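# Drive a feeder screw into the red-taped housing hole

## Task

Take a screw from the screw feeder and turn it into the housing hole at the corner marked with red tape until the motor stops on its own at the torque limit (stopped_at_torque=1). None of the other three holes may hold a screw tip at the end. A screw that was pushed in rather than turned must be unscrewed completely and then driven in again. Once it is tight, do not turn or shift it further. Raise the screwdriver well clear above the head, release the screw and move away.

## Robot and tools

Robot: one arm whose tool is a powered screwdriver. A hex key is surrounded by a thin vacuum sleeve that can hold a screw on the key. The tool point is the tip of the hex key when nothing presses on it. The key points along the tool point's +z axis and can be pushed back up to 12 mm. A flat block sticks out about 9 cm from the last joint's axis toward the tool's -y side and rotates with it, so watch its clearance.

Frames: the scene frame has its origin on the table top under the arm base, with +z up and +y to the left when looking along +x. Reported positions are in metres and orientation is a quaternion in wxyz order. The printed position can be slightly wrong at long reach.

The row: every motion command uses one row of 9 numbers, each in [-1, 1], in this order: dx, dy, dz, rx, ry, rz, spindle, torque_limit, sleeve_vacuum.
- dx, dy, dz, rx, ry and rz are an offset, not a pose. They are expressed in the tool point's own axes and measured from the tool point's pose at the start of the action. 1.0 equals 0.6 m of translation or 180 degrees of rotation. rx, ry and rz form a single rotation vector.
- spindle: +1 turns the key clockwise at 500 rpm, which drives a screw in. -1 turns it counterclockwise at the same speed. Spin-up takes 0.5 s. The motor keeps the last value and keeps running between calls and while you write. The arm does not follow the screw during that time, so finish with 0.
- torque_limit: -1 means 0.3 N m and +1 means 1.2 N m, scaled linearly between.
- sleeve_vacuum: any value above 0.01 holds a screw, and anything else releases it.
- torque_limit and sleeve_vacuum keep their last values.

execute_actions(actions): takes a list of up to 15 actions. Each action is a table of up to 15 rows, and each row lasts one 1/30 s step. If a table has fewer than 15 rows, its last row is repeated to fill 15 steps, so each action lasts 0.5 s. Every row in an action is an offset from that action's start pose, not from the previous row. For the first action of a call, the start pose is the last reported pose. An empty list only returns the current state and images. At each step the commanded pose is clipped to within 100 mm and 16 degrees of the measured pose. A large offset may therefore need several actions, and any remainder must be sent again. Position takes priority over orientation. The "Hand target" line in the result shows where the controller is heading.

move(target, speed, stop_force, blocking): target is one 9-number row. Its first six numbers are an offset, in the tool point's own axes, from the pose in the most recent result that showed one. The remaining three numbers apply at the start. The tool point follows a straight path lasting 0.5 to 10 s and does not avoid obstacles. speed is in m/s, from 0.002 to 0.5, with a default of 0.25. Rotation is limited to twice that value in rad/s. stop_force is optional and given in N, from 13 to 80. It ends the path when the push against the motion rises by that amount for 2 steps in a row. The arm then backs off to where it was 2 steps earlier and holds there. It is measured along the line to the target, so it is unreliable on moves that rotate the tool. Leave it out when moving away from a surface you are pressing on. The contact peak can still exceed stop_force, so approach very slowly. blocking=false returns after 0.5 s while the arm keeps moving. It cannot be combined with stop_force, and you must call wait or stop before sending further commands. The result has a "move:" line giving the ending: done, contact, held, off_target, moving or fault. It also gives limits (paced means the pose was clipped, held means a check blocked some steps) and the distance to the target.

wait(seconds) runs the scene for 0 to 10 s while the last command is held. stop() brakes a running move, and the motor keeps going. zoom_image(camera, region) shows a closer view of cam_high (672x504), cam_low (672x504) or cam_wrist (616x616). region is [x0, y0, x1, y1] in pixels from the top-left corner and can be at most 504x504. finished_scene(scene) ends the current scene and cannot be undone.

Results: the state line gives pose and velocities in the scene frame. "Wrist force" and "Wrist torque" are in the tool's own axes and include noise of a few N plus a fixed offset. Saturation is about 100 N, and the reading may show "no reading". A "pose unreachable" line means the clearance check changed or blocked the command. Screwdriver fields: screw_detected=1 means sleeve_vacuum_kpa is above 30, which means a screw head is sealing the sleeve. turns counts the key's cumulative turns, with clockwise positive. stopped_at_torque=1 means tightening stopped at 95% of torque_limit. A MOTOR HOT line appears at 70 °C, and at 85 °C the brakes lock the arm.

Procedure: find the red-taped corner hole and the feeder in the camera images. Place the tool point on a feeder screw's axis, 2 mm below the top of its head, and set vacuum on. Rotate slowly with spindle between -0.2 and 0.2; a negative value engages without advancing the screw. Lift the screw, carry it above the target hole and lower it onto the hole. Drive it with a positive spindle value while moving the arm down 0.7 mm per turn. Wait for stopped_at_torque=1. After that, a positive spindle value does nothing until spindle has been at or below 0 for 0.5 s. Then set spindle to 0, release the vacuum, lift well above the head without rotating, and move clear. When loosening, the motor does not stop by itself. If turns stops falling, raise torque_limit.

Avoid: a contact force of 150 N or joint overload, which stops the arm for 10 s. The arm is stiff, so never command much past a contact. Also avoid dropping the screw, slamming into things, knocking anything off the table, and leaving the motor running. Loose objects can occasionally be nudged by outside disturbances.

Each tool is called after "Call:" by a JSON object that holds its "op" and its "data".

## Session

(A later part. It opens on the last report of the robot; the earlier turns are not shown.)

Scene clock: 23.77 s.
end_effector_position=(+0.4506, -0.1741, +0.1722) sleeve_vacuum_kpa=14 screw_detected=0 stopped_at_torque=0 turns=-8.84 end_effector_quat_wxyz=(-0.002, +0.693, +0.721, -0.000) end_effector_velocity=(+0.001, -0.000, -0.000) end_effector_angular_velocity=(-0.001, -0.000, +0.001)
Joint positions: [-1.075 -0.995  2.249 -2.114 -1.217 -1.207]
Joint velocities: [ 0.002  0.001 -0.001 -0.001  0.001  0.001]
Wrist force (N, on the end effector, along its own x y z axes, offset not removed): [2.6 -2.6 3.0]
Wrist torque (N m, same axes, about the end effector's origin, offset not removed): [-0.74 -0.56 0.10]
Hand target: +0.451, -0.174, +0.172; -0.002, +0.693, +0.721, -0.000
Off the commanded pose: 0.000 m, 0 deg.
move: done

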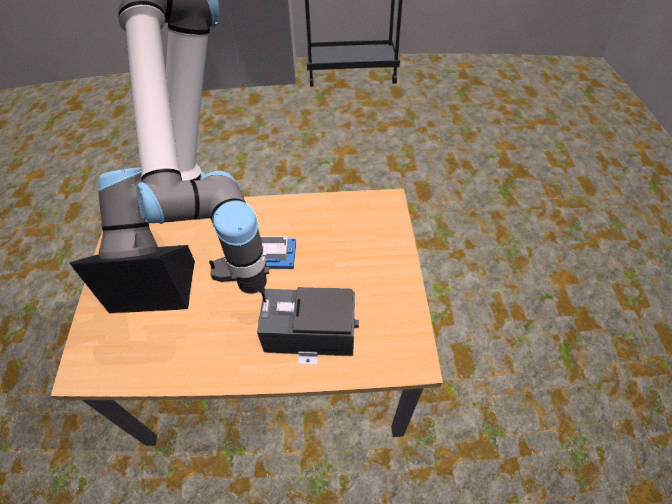

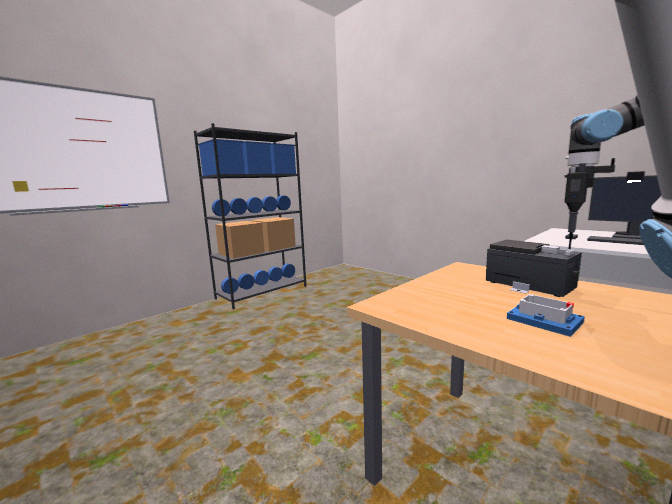

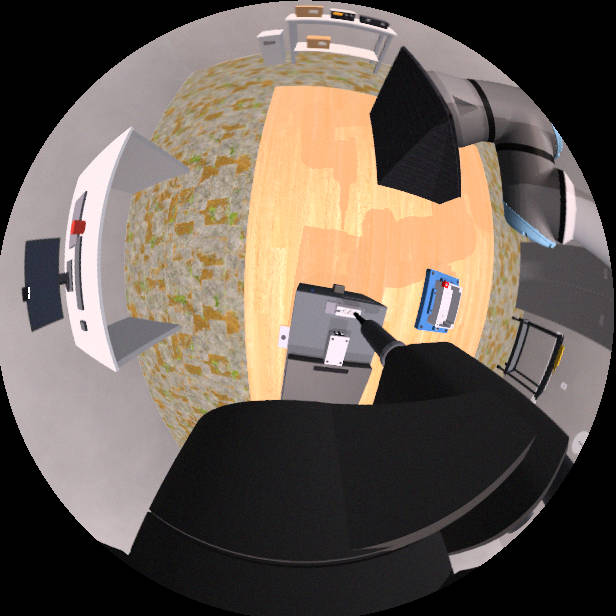

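Call:
{"op": "move", "data": {"target": [-0.0093,0,0,0,0,0,-0.1,1,1], "speed": 0.02}}

Call:
{"op": "move", "data": {"target": [0,0,0.0125,0,0,0,-0.1,1,1], "speed": 0.005}}

Call:
{"op": "zoom_image", "data": {"camera": "cam_wrist", "region": [330,295,375,330]}}

Scene clock: 26.87 s.
end_effector_position=(+0.4508, -0.1796, +0.1722) sleeve_vacuum_kpa=14 screw_detected=0 stopped_at_torque=0 turns=-9.41 end_effector_quat_wxyz=(-0.002, +0.693, +0.721, -0.000) end_effector_velocity=(+0.000, -0.002, -0.000) end_effector_angular_velocity=(-0.001, +0.000, +0.001)
Joint positions: [-1.078 -0.986  2.243 -2.116 -1.219 -1.21 ]
Joint velocities: [-0.     0.004 -0.003 -0.002 -0.001 -0.001]
Wrist force (N, on the end effector, along its own x y z axes, offset not removed): [2.5 -5.0 3.9]
Wrist torque (N m, same axes, about the end effector's origin, offset not removed): [-1.47 -0.32 0.36]
Hand target: +0.451, -0.180, +0.172; -0.002, +0.693, +0.721, -0.000
Off the commanded pose: 0.000 m, 0 deg.
move: done

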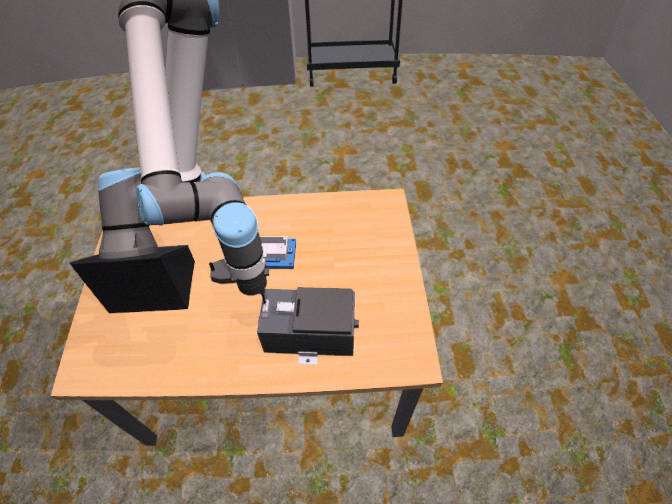

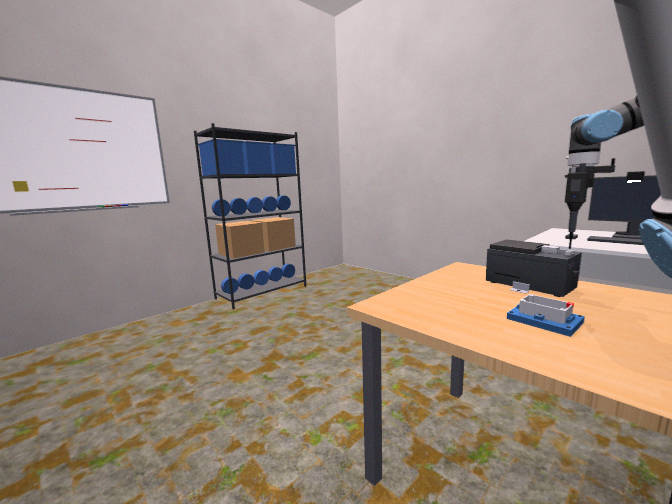

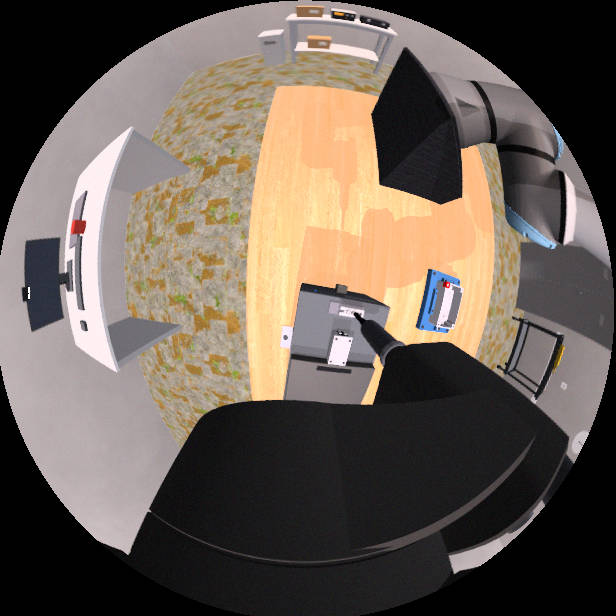

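Scene clock: 28.60 s.
end_effector_position=(+0.4508, -0.1795, +0.1647) sleeve_vacuum_kpa=39 screw_detected=1 stopped_at_torque=0 turns=-10.86 end_effector_quat_wxyz=(-0.002, +0.693, +0.721, -0.000) end_effector_velocity=(-0.001, +0.001, -0.001) end_effector_angular_velocity=(+0.002, +0.000, -0.001)
Joint positions: [-1.073 -0.978  2.25  -2.132 -1.216 -1.206]
Joint velocities: [-0.     0.     0.002 -0.001  0.     0.   ]
Wrist force (N, on the end effector, along its own x y z axes, offset not removed): [4.1 2.1 -1.2]
Wrist torque (N m, same axes, about the end effector's origin, offset not removed): [-0.93 -0.63 0.16]
Hand target: +0.451, -0.180, +0.165; -0.002, +0.693, +0.721, -0.000
Off the commanded pose: 0.000 m, 0 deg.
move: done

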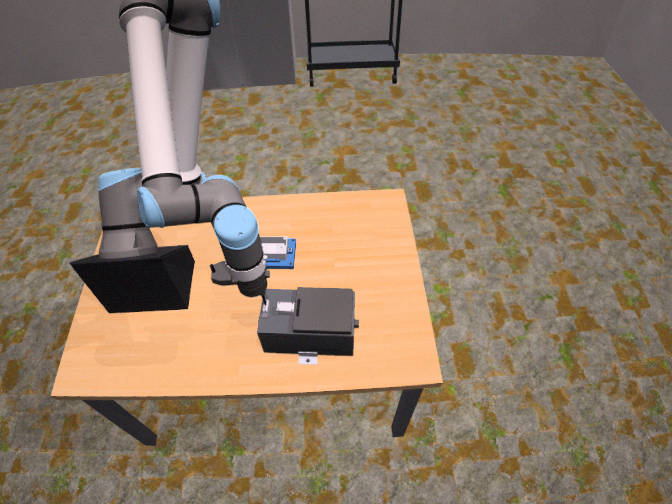

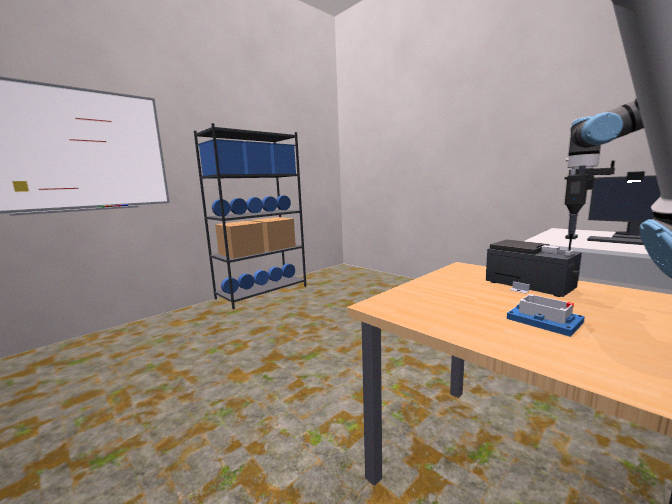

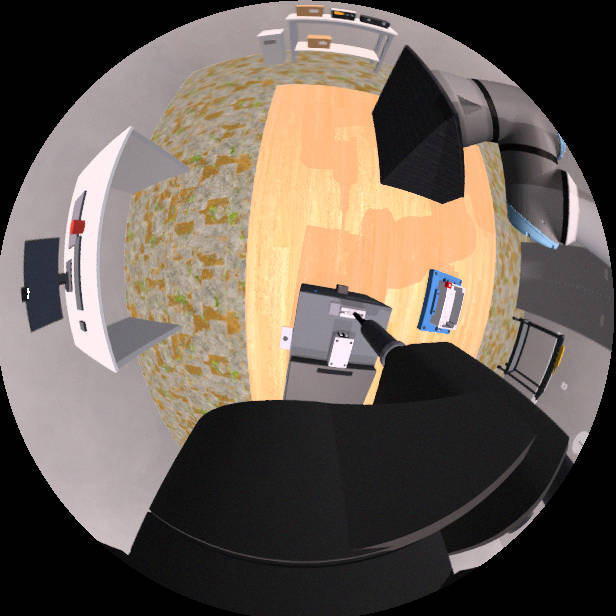

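Region (330, 295, 375, 330) of cam_wrist's 616x616 image, scaled by 11.200, with more detail than that image has.

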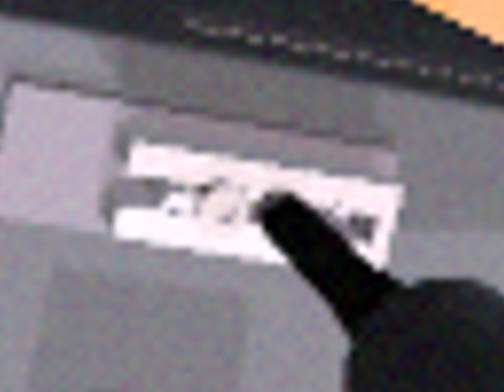

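Call:
{"op": "move", "data": {"target": [0,0,-0.07,0,0,0,0,1,1], "speed": 0.1}}

Call:
{"op": "move", "data": {"target": [0.49,-0.1,0,0,0,0,0,1,1], "speed": 0.2}}

Call:
{"op": "move", "data": {"target": [0,0,0.16,0,0,0,0,1,1], "speed": 0.15}}

Call:
{"op": "zoom_image", "data": {"camera": "cam_wrist", "region": [280,230,440,350]}}

Scene clock: 30.93 s.
end_effector_position=(+0.4509, -0.1796, +0.2066) sleeve_vacuum_kpa=40 screw_detected=1 stopped_at_torque=0 turns=-12.11 end_effector_quat_wxyz=(-0.002, +0.693, +0.721, -0.000) end_effector_velocity=(-0.000, -0.000, +0.000) end_effector_angular_velocity=(-0.000, -0.001, +0.000)
Joint positions: [-1.097 -1.021  2.211 -2.043 -1.231 -1.225]
Joint velocities: [-0.001 -0.     0.    -0.    -0.    -0.001]
Wrist force (N, on the end effector, along its own x y z axes, offset not removed): [1.1 -1.8 1.0]
Wrist torque (N m, same axes, about the end effector's origin, offset not removed): [-0.44 -0.14 0.06]
Hand target: +0.451, -0.180, +0.207; -0.002, +0.693, +0.721, -0.000
Off the commanded pose: 0.000 m, 0 deg.
move: done

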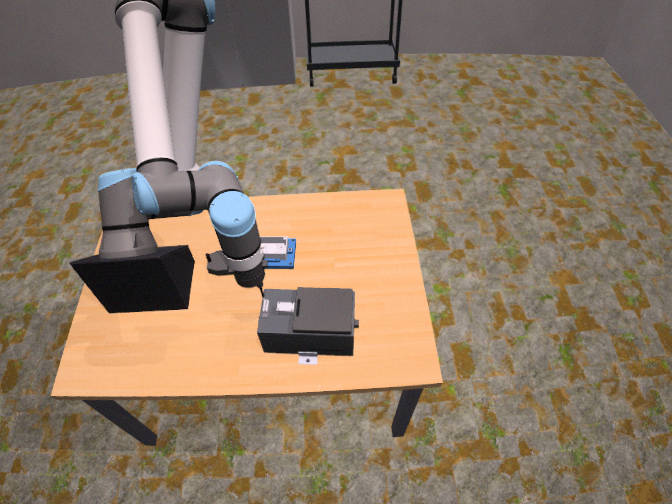

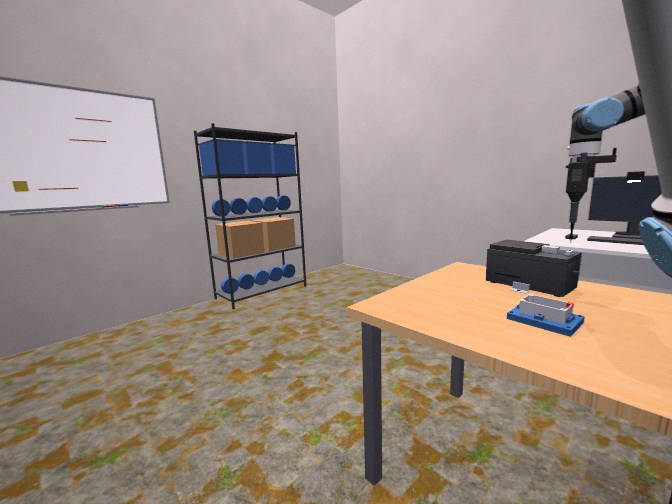

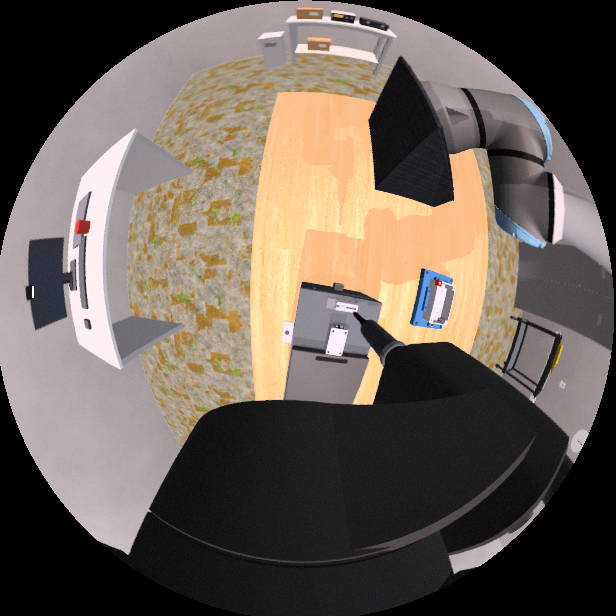

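Scene clock: 32.97 s.
end_effector_position=(+0.3794, +0.1115, +0.2072) sleeve_vacuum_kpa=40 screw_detected=1 stopped_at_torque=0 turns=-12.11 end_effector_quat_wxyz=(-0.002, +0.693, +0.721, -0.001) end_effector_velocity=(+0.000, +0.000, +0.000) end_effector_angular_velocity=(-0.002, -0.001, +0.000)
Joint positions: [-0.999 -1.665  2.477 -1.695 -1.168 -1.145]
Joint velocities: [-0.001 -0.003  0.     0.    -0.    -0.   ]
Wrist force (N, on the end effector, along its own x y z axes, offset not removed): [1.5 -2.8 2.1]
Wrist torque (N m, same axes, about the end effector's origin, offset not removed): [-0.83 -0.15 0.16]
Hand target: +0.379, +0.112, +0.207; -0.002, +0.693, +0.721, -0.001
Off the commanded pose: 0.000 m, 0 deg.
move: done

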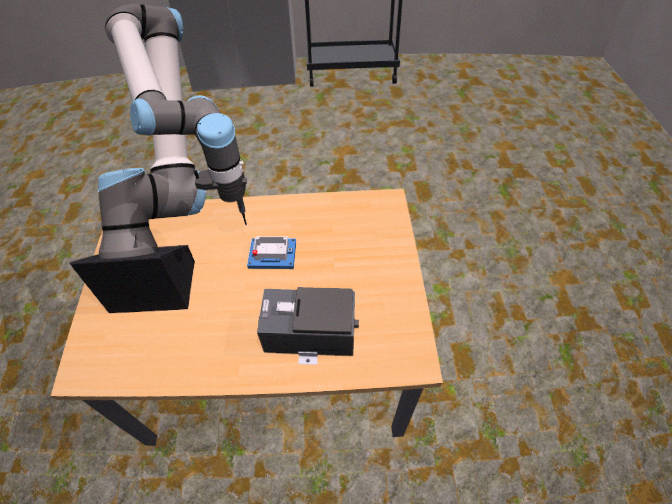

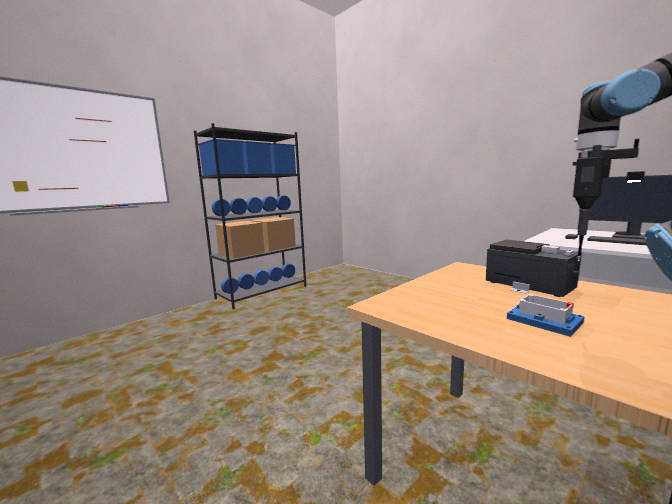

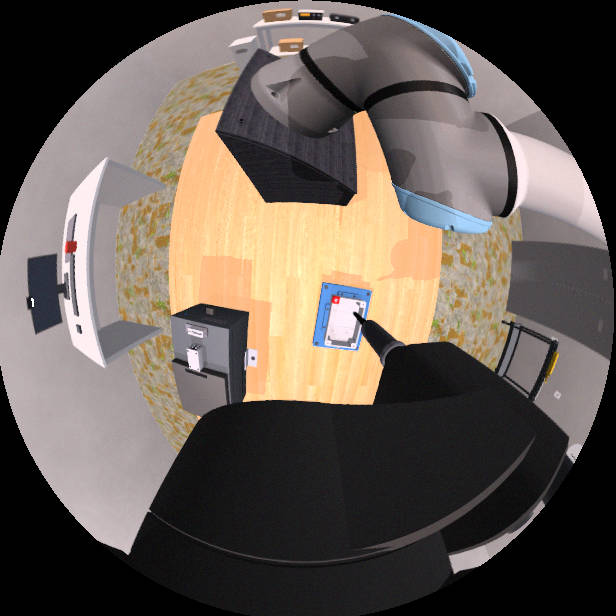

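Scene clock: 34.10 s.
end_effector_position=(+0.3791, +0.1117, +0.1112) sleeve_vacuum_kpa=40 screw_detected=1 stopped_at_torque=0 turns=-12.11 end_effector_quat_wxyz=(-0.002, +0.693, +0.721, -0.001) end_effector_velocity=(+0.001, -0.001, -0.001) end_effector_angular_velocity=(-0.000, -0.003, -0.001)
Joint positions: [-0.9   -1.571  2.598 -1.945 -1.107 -1.059]
Joint velocities: [-0.     0.002  0.001 -0.006  0.002  0.001]
Wrist force (N, on the end effector, along its own x y z axes, offset not removed): [1.3 -1.0 1.7]
Wrist torque (N m, same axes, about the end effector's origin, offset not removed): [-0.21 -0.17 0.06]
Hand target: +0.379, +0.112, +0.111; -0.002, +0.693, +0.721, -0.001
Off the commanded pose: 0.000 m, 0 deg.
move: done

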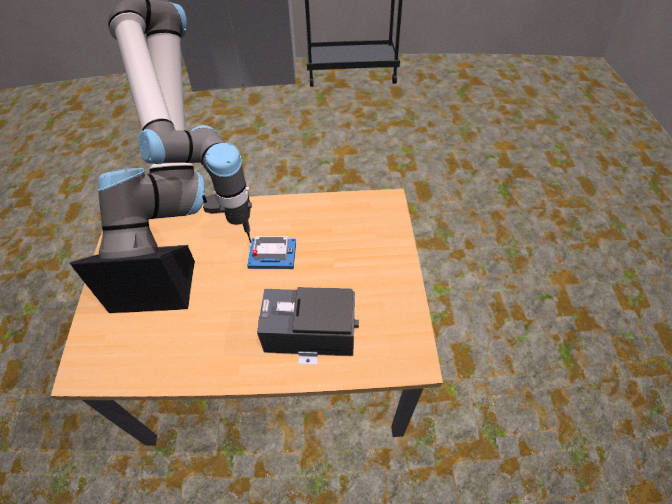

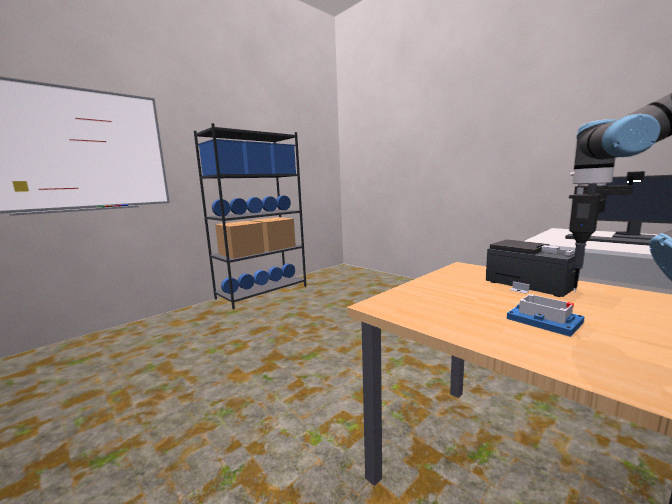

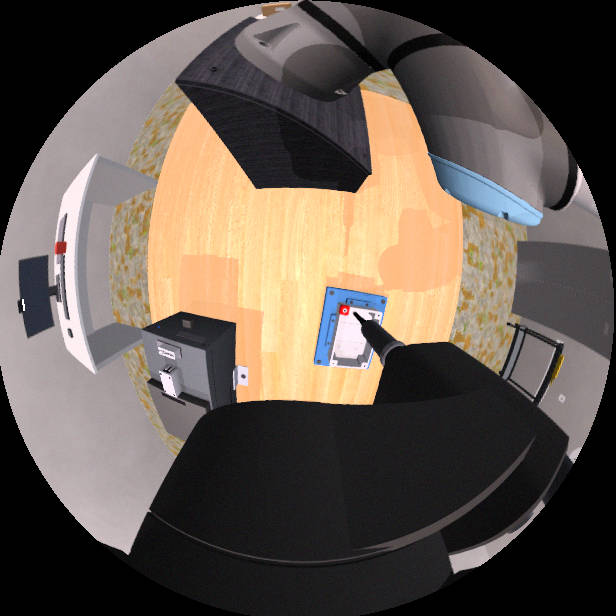

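Region (280, 230, 440, 350) of cam_wrist's 616x616 image, scaled by 3.150, with more detail than that image has; it fills the top 378 rows of this view, and the rest is white.

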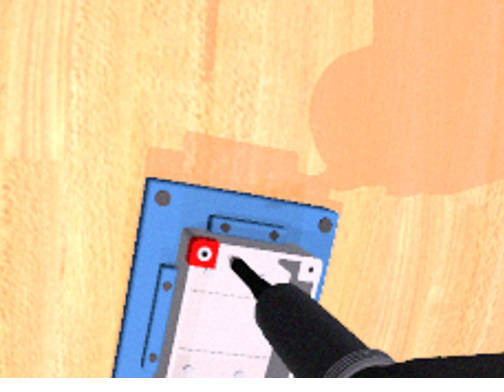

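Call:
{"op": "move", "data": {"target": [-0.002,0.016,0.043,0,0,0,0,1,1], "speed": 0.06}}

Call:
{"op": "zoom_image", "data": {"camera": "cam_wrist", "region": [330,295,375,330]}}

Scene clock: 36.37 s.
end_effector_position=(+0.3887, +0.1109, +0.0855) sleeve_vacuum_kpa=40 screw_detected=1 stopped_at_torque=0 turns=-12.11 end_effector_quat_wxyz=(-0.002, +0.693, +0.721, -0.001) end_effector_velocity=(+0.001, -0.001, -0.001) end_effector_angular_velocity=(+0.001, -0.001, -0.003)
Joint positions: [-0.852 -1.513  2.611 -2.037 -1.078 -1.016]
Joint velocities: [-0.     0.005  0.    -0.005  0.002  0.002]
Wrist force (N, on the end effector, along its own x y z axes, offset not removed): [2.2 -3.2 2.1]
Wrist torque (N m, same axes, about the end effector's origin, offset not removed): [-0.91 -0.35 0.27]
Hand target: +0.389, +0.111, +0.085; -0.002, +0.693, +0.721, -0.001
Off the commanded pose: 0.000 m, 0 deg.
move: done

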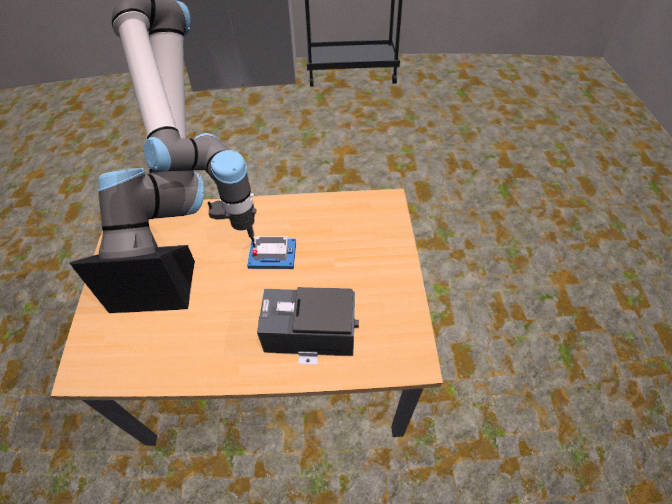

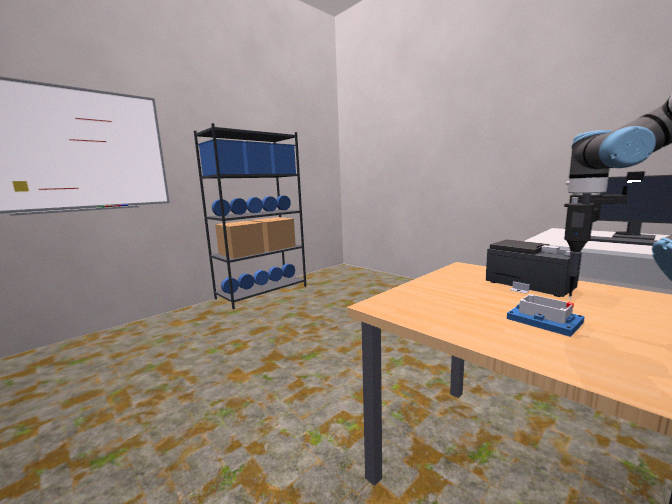

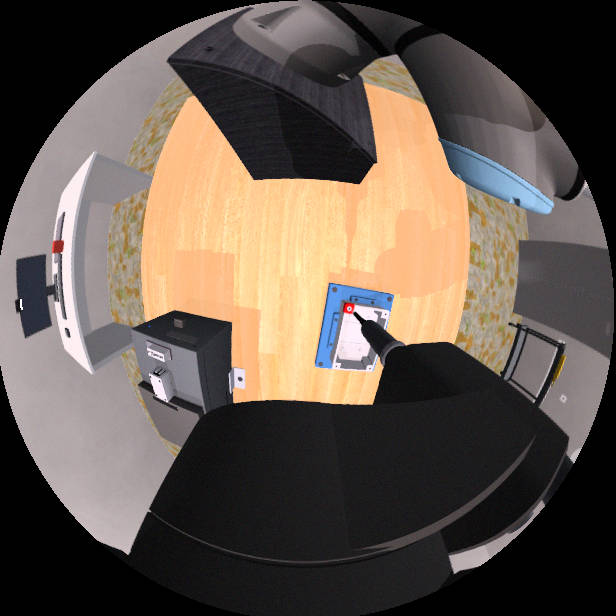

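Region (330, 295, 375, 330) of cam_wrist's 616x616 image, scaled by 11.200, with more detail than that image has.

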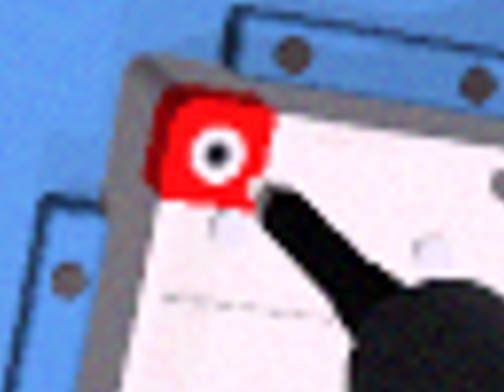

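Call:
{"op": "move", "data": {"target": [0.003,0.003,0.025,0,0,0,0,1,1], "speed": 0.03}}

Call:
{"op": "zoom_image", "data": {"camera": "cam_wrist", "region": [330,295,375,330]}}

Scene clock: 37.93 s.
end_effector_position=(+0.3903, +0.1127, +0.0706) sleeve_vacuum_kpa=40 screw_detected=1 stopped_at_torque=0 turns=-12.11 end_effector_quat_wxyz=(-0.002, +0.693, +0.721, -0.001) end_effector_velocity=(+0.000, -0.000, -0.001) end_effector_angular_velocity=(+0.001, -0.000, -0.002)
Joint positions: [-0.829 -1.488  2.623 -2.084 -1.064 -0.994]
Joint velocities: [ 0.001  0.004  0.001 -0.005  0.001  0.002]
Wrist force (N, on the end effector, along its own x y z axes, offset not removed): [2.5 -2.6 -3.8]
Wrist torque (N m, same axes, about the end effector's origin, offset not removed): [-0.49 -0.59 0.07]
Hand target: +0.390, +0.113, +0.070; -0.002, +0.693, +0.721, -0.001
Off the commanded pose: 0.000 m, 0 deg.
move: done

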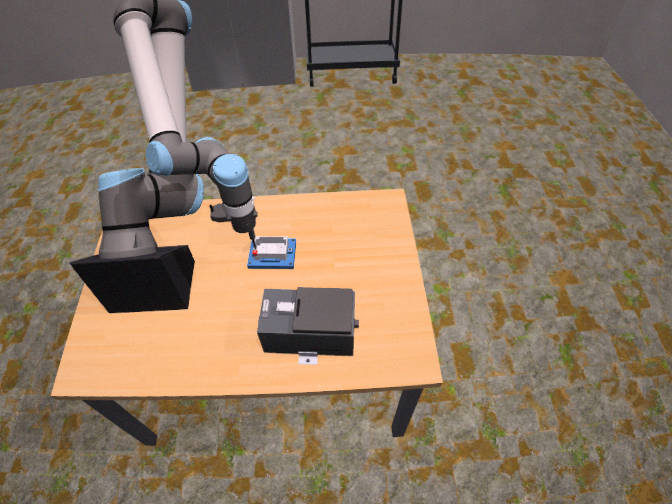

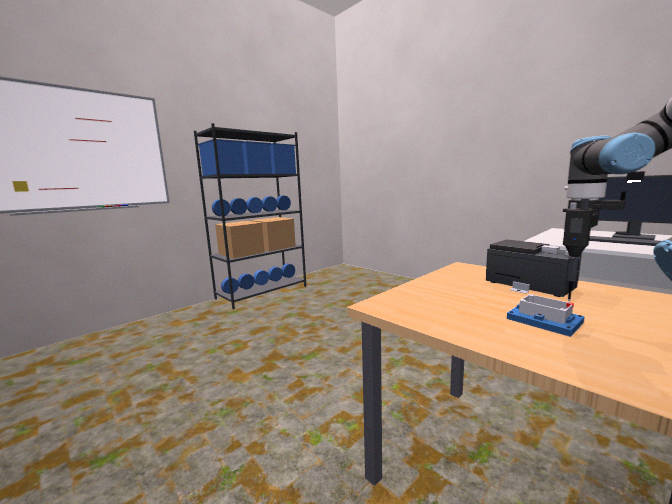

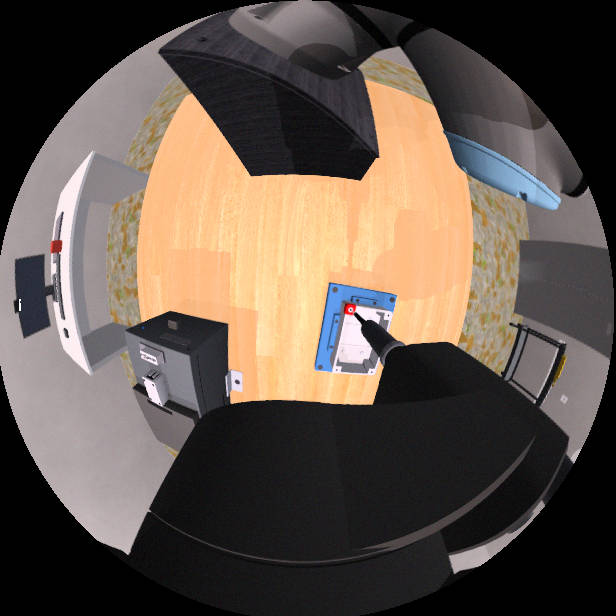

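Region (330, 295, 375, 330) of cam_wrist's 616x616 image, scaled by 11.200, with more detail than that image has.

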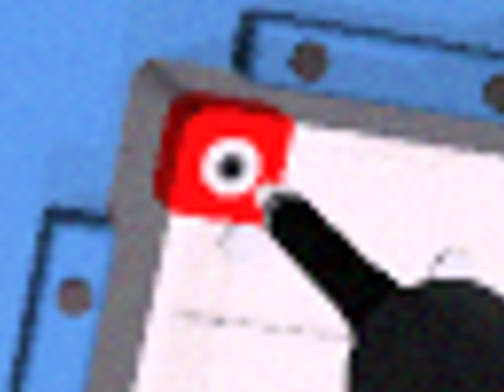

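Call:
{"op": "move", "data": {"target": [0,0,-0.008,0,0,0,0,1,1], "speed": 0.02}}

Call:
{"op": "move", "data": {"target": [-0.0055,-0.0037,0,0,0,0,0,1,1], "speed": 0.02}}

Call:
{"op": "zoom_image", "data": {"camera": "cam_wrist", "region": [330,295,375,330]}}

Call:
{"op": "zoom_image", "data": {"camera": "cam_low", "region": [545,270,595,320]}}

Scene clock: 40.63 s.
end_effector_position=(+0.3903, +0.1127, +0.0753) sleeve_vacuum_kpa=40 screw_detected=1 stopped_at_torque=0 turns=-12.11 end_effector_quat_wxyz=(-0.002, +0.693, +0.721, -0.001) end_effector_velocity=(-0.000, +0.000, +0.001) end_effector_angular_velocity=(-0.000, -0.000, +0.000)
Joint positions: [-0.834 -1.497  2.619 -2.068 -1.068 -1.   ]
Joint velocities: [-0.001 -0.003 -0.001  0.004 -0.001 -0.001]
Wrist force (N, on the end effector, along its own x y z axes, offset not removed): [2.9 -2.6 0.5]
Wrist torque (N m, same axes, about the end effector's origin, offset not removed): [-0.71 -0.73 0.16]
Hand target: +0.390, +0.113, +0.075; -0.002, +0.693, +0.721, -0.001
Off the commanded pose: 0.000 m, 0 deg.
move: done

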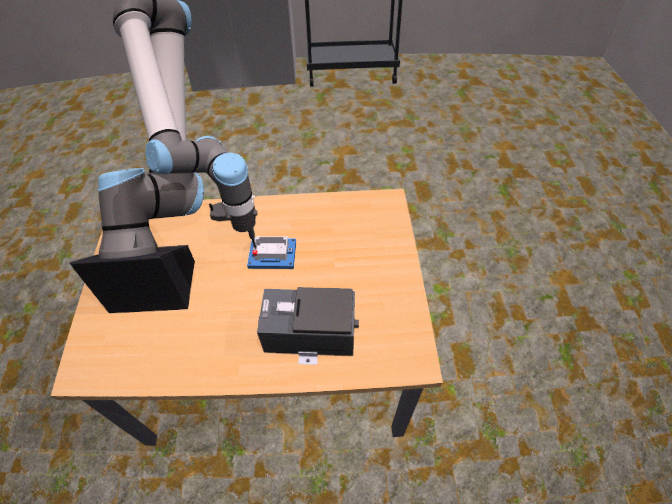

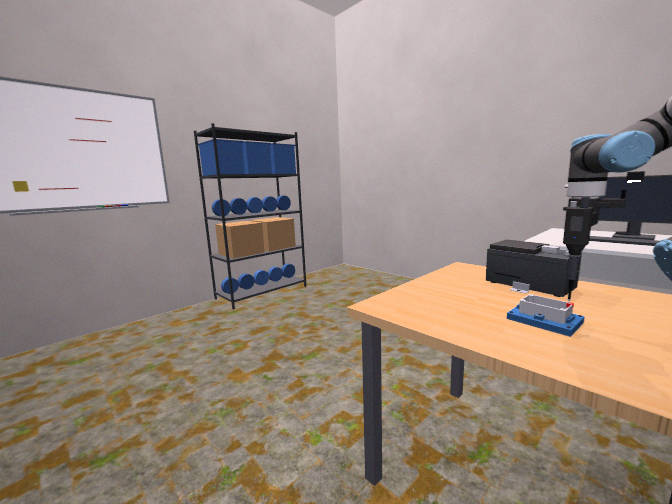

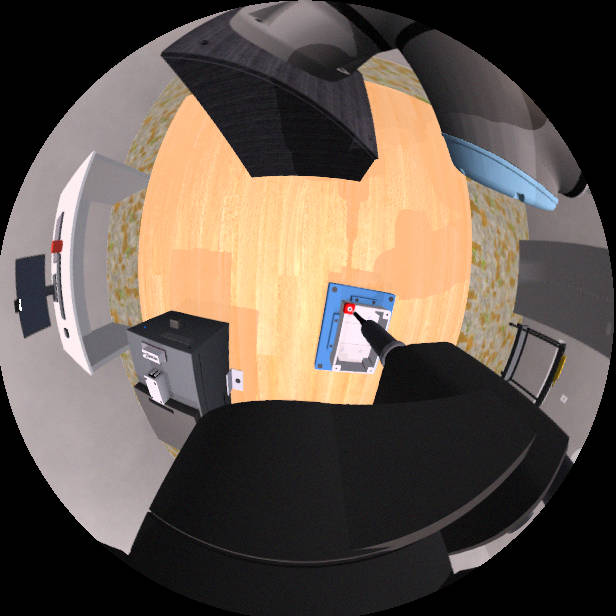

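Scene clock: 41.33 s.
end_effector_position=(+0.3883, +0.1094, +0.0753) sleeve_vacuum_kpa=40 screw_detected=1 stopped_at_torque=0 turns=-12.11 end_effector_quat_wxyz=(-0.002, +0.693, +0.721, -0.001) end_effector_velocity=(+0.000, -0.001, +0.000) end_effector_angular_velocity=(-0.002, -0.000, +0.002)
Joint positions: [-0.842 -1.492  2.621 -2.072 -1.072 -1.007]
Joint velocities: [-0.001  0.001 -0.001 -0.002 -0.001 -0.002]
Wrist force (N, on the end effector, along its own x y z axes, offset not removed): [2.4 -2.1 1.9]
Wrist torque (N m, same axes, about the end effector's origin, offset not removed): [-0.66 -0.42 0.13]
Hand target: +0.388, +0.109, +0.075; -0.002, +0.693, +0.721, -0.001
Off the commanded pose: 0.000 m, 0 deg.
move: done

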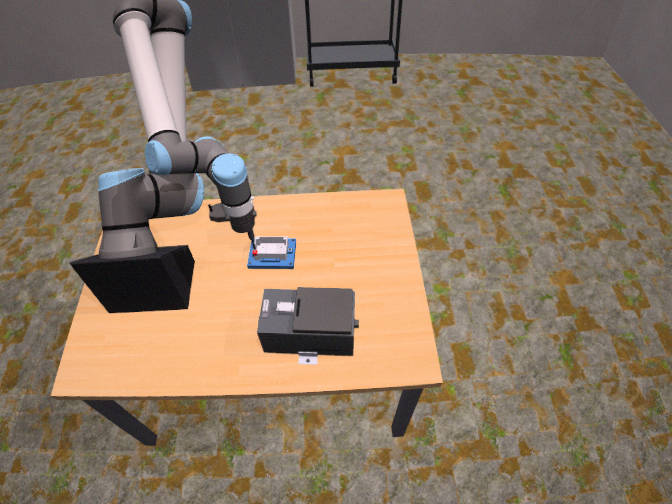

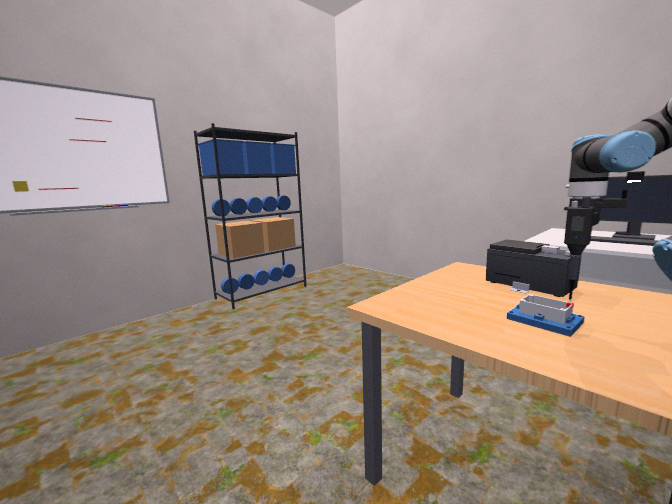

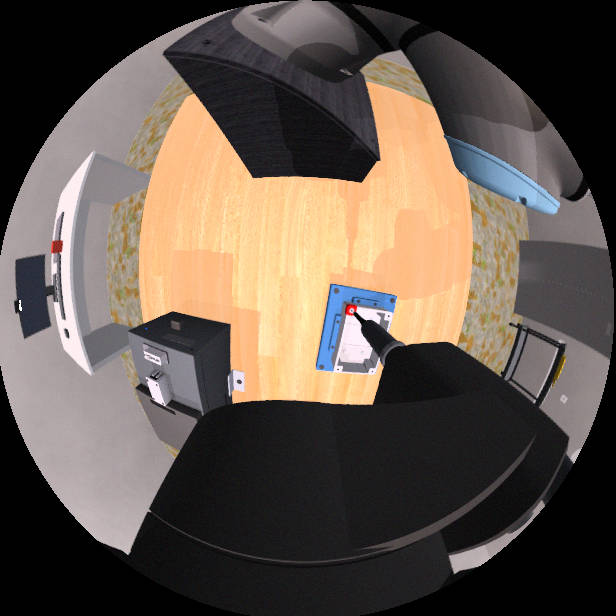

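Region (330, 295, 375, 330) of cam_wrist's 616x616 image, scaled by 11.200, with more detail than that image has.

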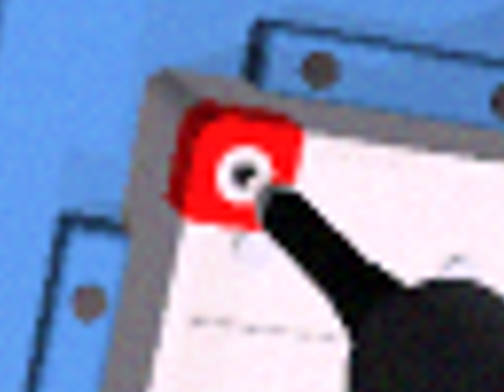

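Region (545, 270, 595, 320) of cam_low's 672x504 image, scaled by 10.080, with more detail than that image has.

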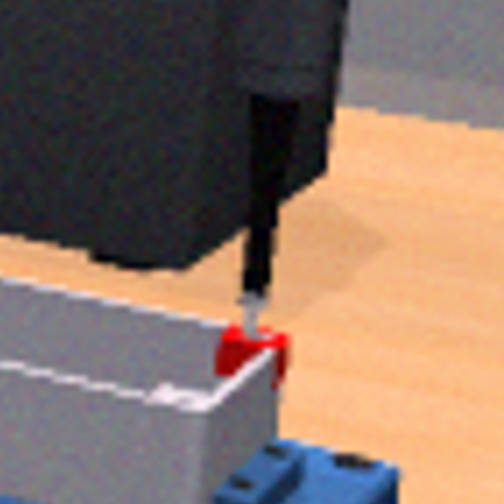

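Call:
{"op": "move", "data": {"target": [-0.0012,-0.0007,0,0,0,0,0,1,1], "speed": 0.01}}

Call:
{"op": "move", "data": {"target": [0,0,0.008,0,0,0,0.1,1,1], "speed": 0.003}}

Call:
{"op": "zoom_image", "data": {"camera": "cam_wrist", "region": [330,295,375,330]}}

Call:
{"op": "zoom_image", "data": {"camera": "cam_low", "region": [545,270,595,320]}}

Scene clock: 43.50 s.
end_effector_position=(+0.3879, +0.1087, +0.0753) sleeve_vacuum_kpa=40 screw_detected=1 stopped_at_torque=0 turns=-12.11 end_effector_quat_wxyz=(-0.002, +0.693, +0.721, -0.001) end_effector_velocity=(+0.002, -0.002, +0.001) end_effector_angular_velocity=(-0.003, -0.003, +0.001)
Joint positions: [-0.844 -1.491  2.622 -2.073 -1.073 -1.009]
Joint velocities: [-0.001 -0.    -0.001 -0.003  0.    -0.   ]
Wrist force (N, on the end effector, along its own x y z axes, offset not removed): [2.4 -2.3 1.1]
Wrist torque (N m, same axes, about the end effector's origin, offset not removed): [-0.74 -0.58 0.15]
Hand target: +0.388, +0.109, +0.075; -0.002, +0.693, +0.721, -0.001
Off the commanded pose: 0.000 m, 0 deg.
move: done

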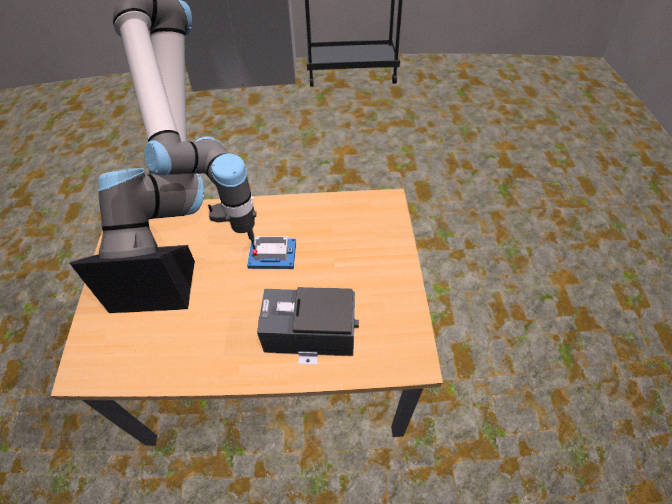

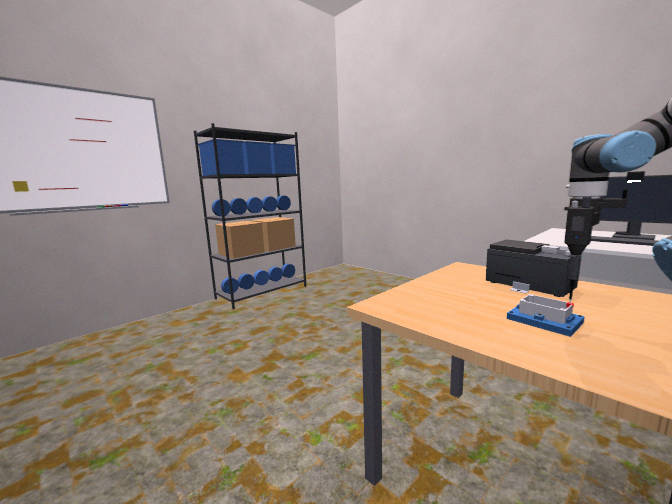

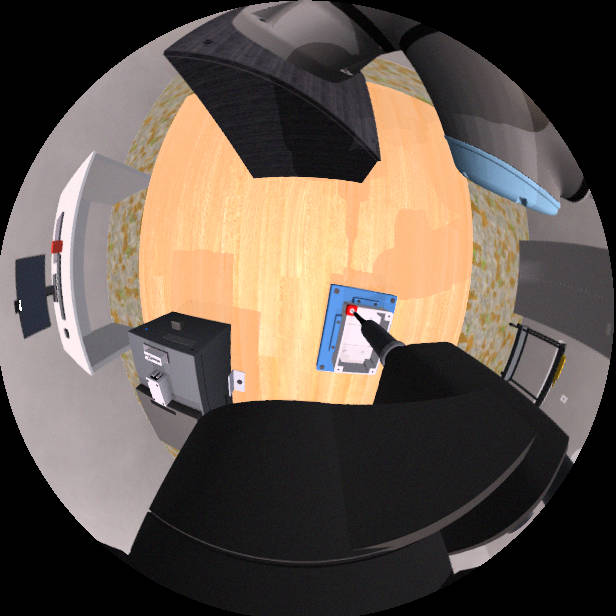

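Scene clock: 45.33 s.
end_effector_position=(+0.3879, +0.1087, +0.0705) sleeve_vacuum_kpa=40 screw_detected=1 stopped_at_torque=0 turns=-10.59 end_effector_quat_wxyz=(-0.002, +0.693, +0.721, -0.001) end_effector_velocity=(+0.001, -0.000, +0.000) end_effector_angular_velocity=(-0.001, -0.001, -0.000)
Joint positions: [-0.838 -1.483  2.626 -2.089 -1.07  -1.003]
Joint velocities: [-0.    -0.     0.    -0.001  0.001  0.   ]
Wrist force (N, on the end effector, along its own x y z axes, offset not removed): [3.1 -1.8 -3.0]
Wrist torque (N m, same axes, about the end effector's origin, offset not removed): [-0.48 -0.40 0.05]
Hand target: +0.388, +0.109, +0.071; -0.002, +0.693, +0.721, -0.001
Off the commanded pose: 0.000 m, 0 deg.
move: done

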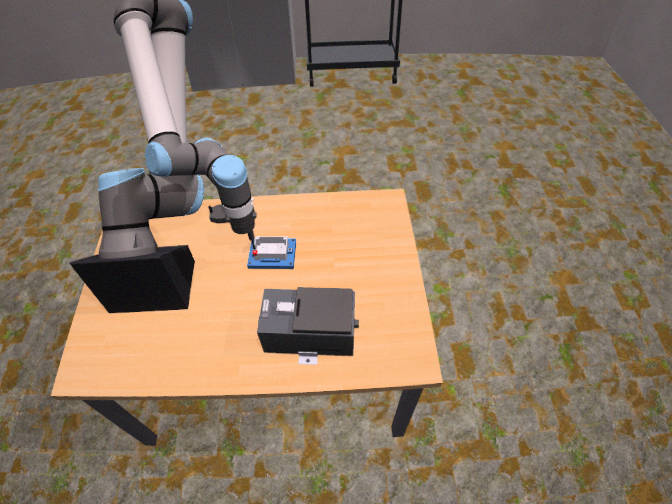

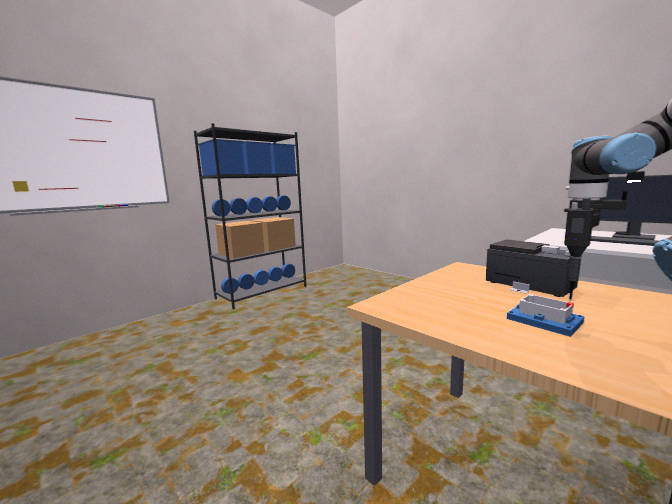

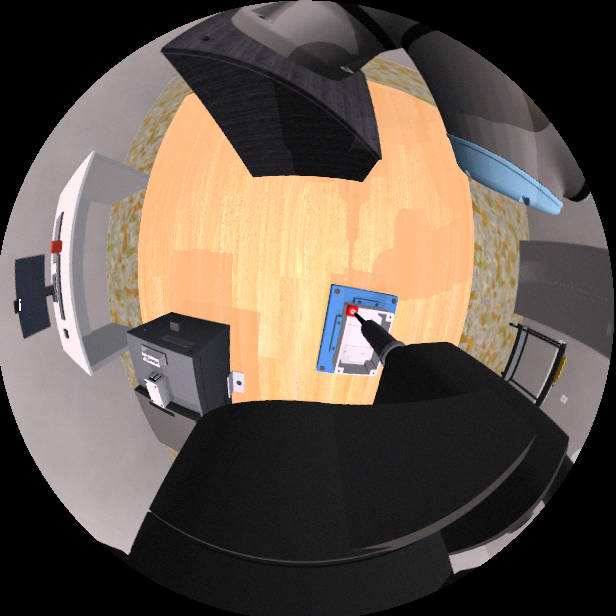

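Region (330, 295, 375, 330) of cam_wrist's 616x616 image, scaled by 11.200, with more detail than that image has.

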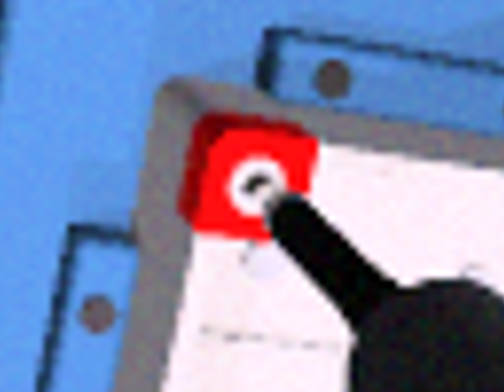

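Region (545, 270, 595, 320) of cam_low's 672x504 image, scaled by 10.080, with more detail than that image has.

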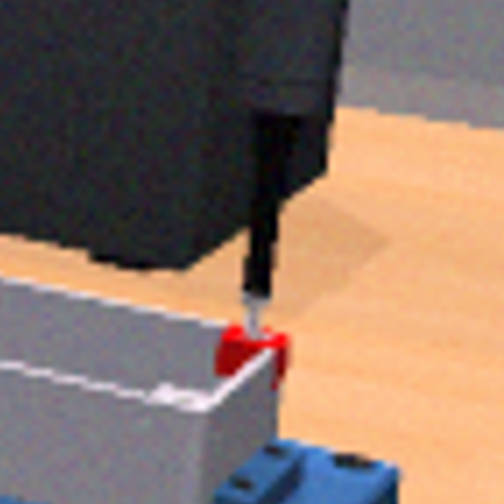

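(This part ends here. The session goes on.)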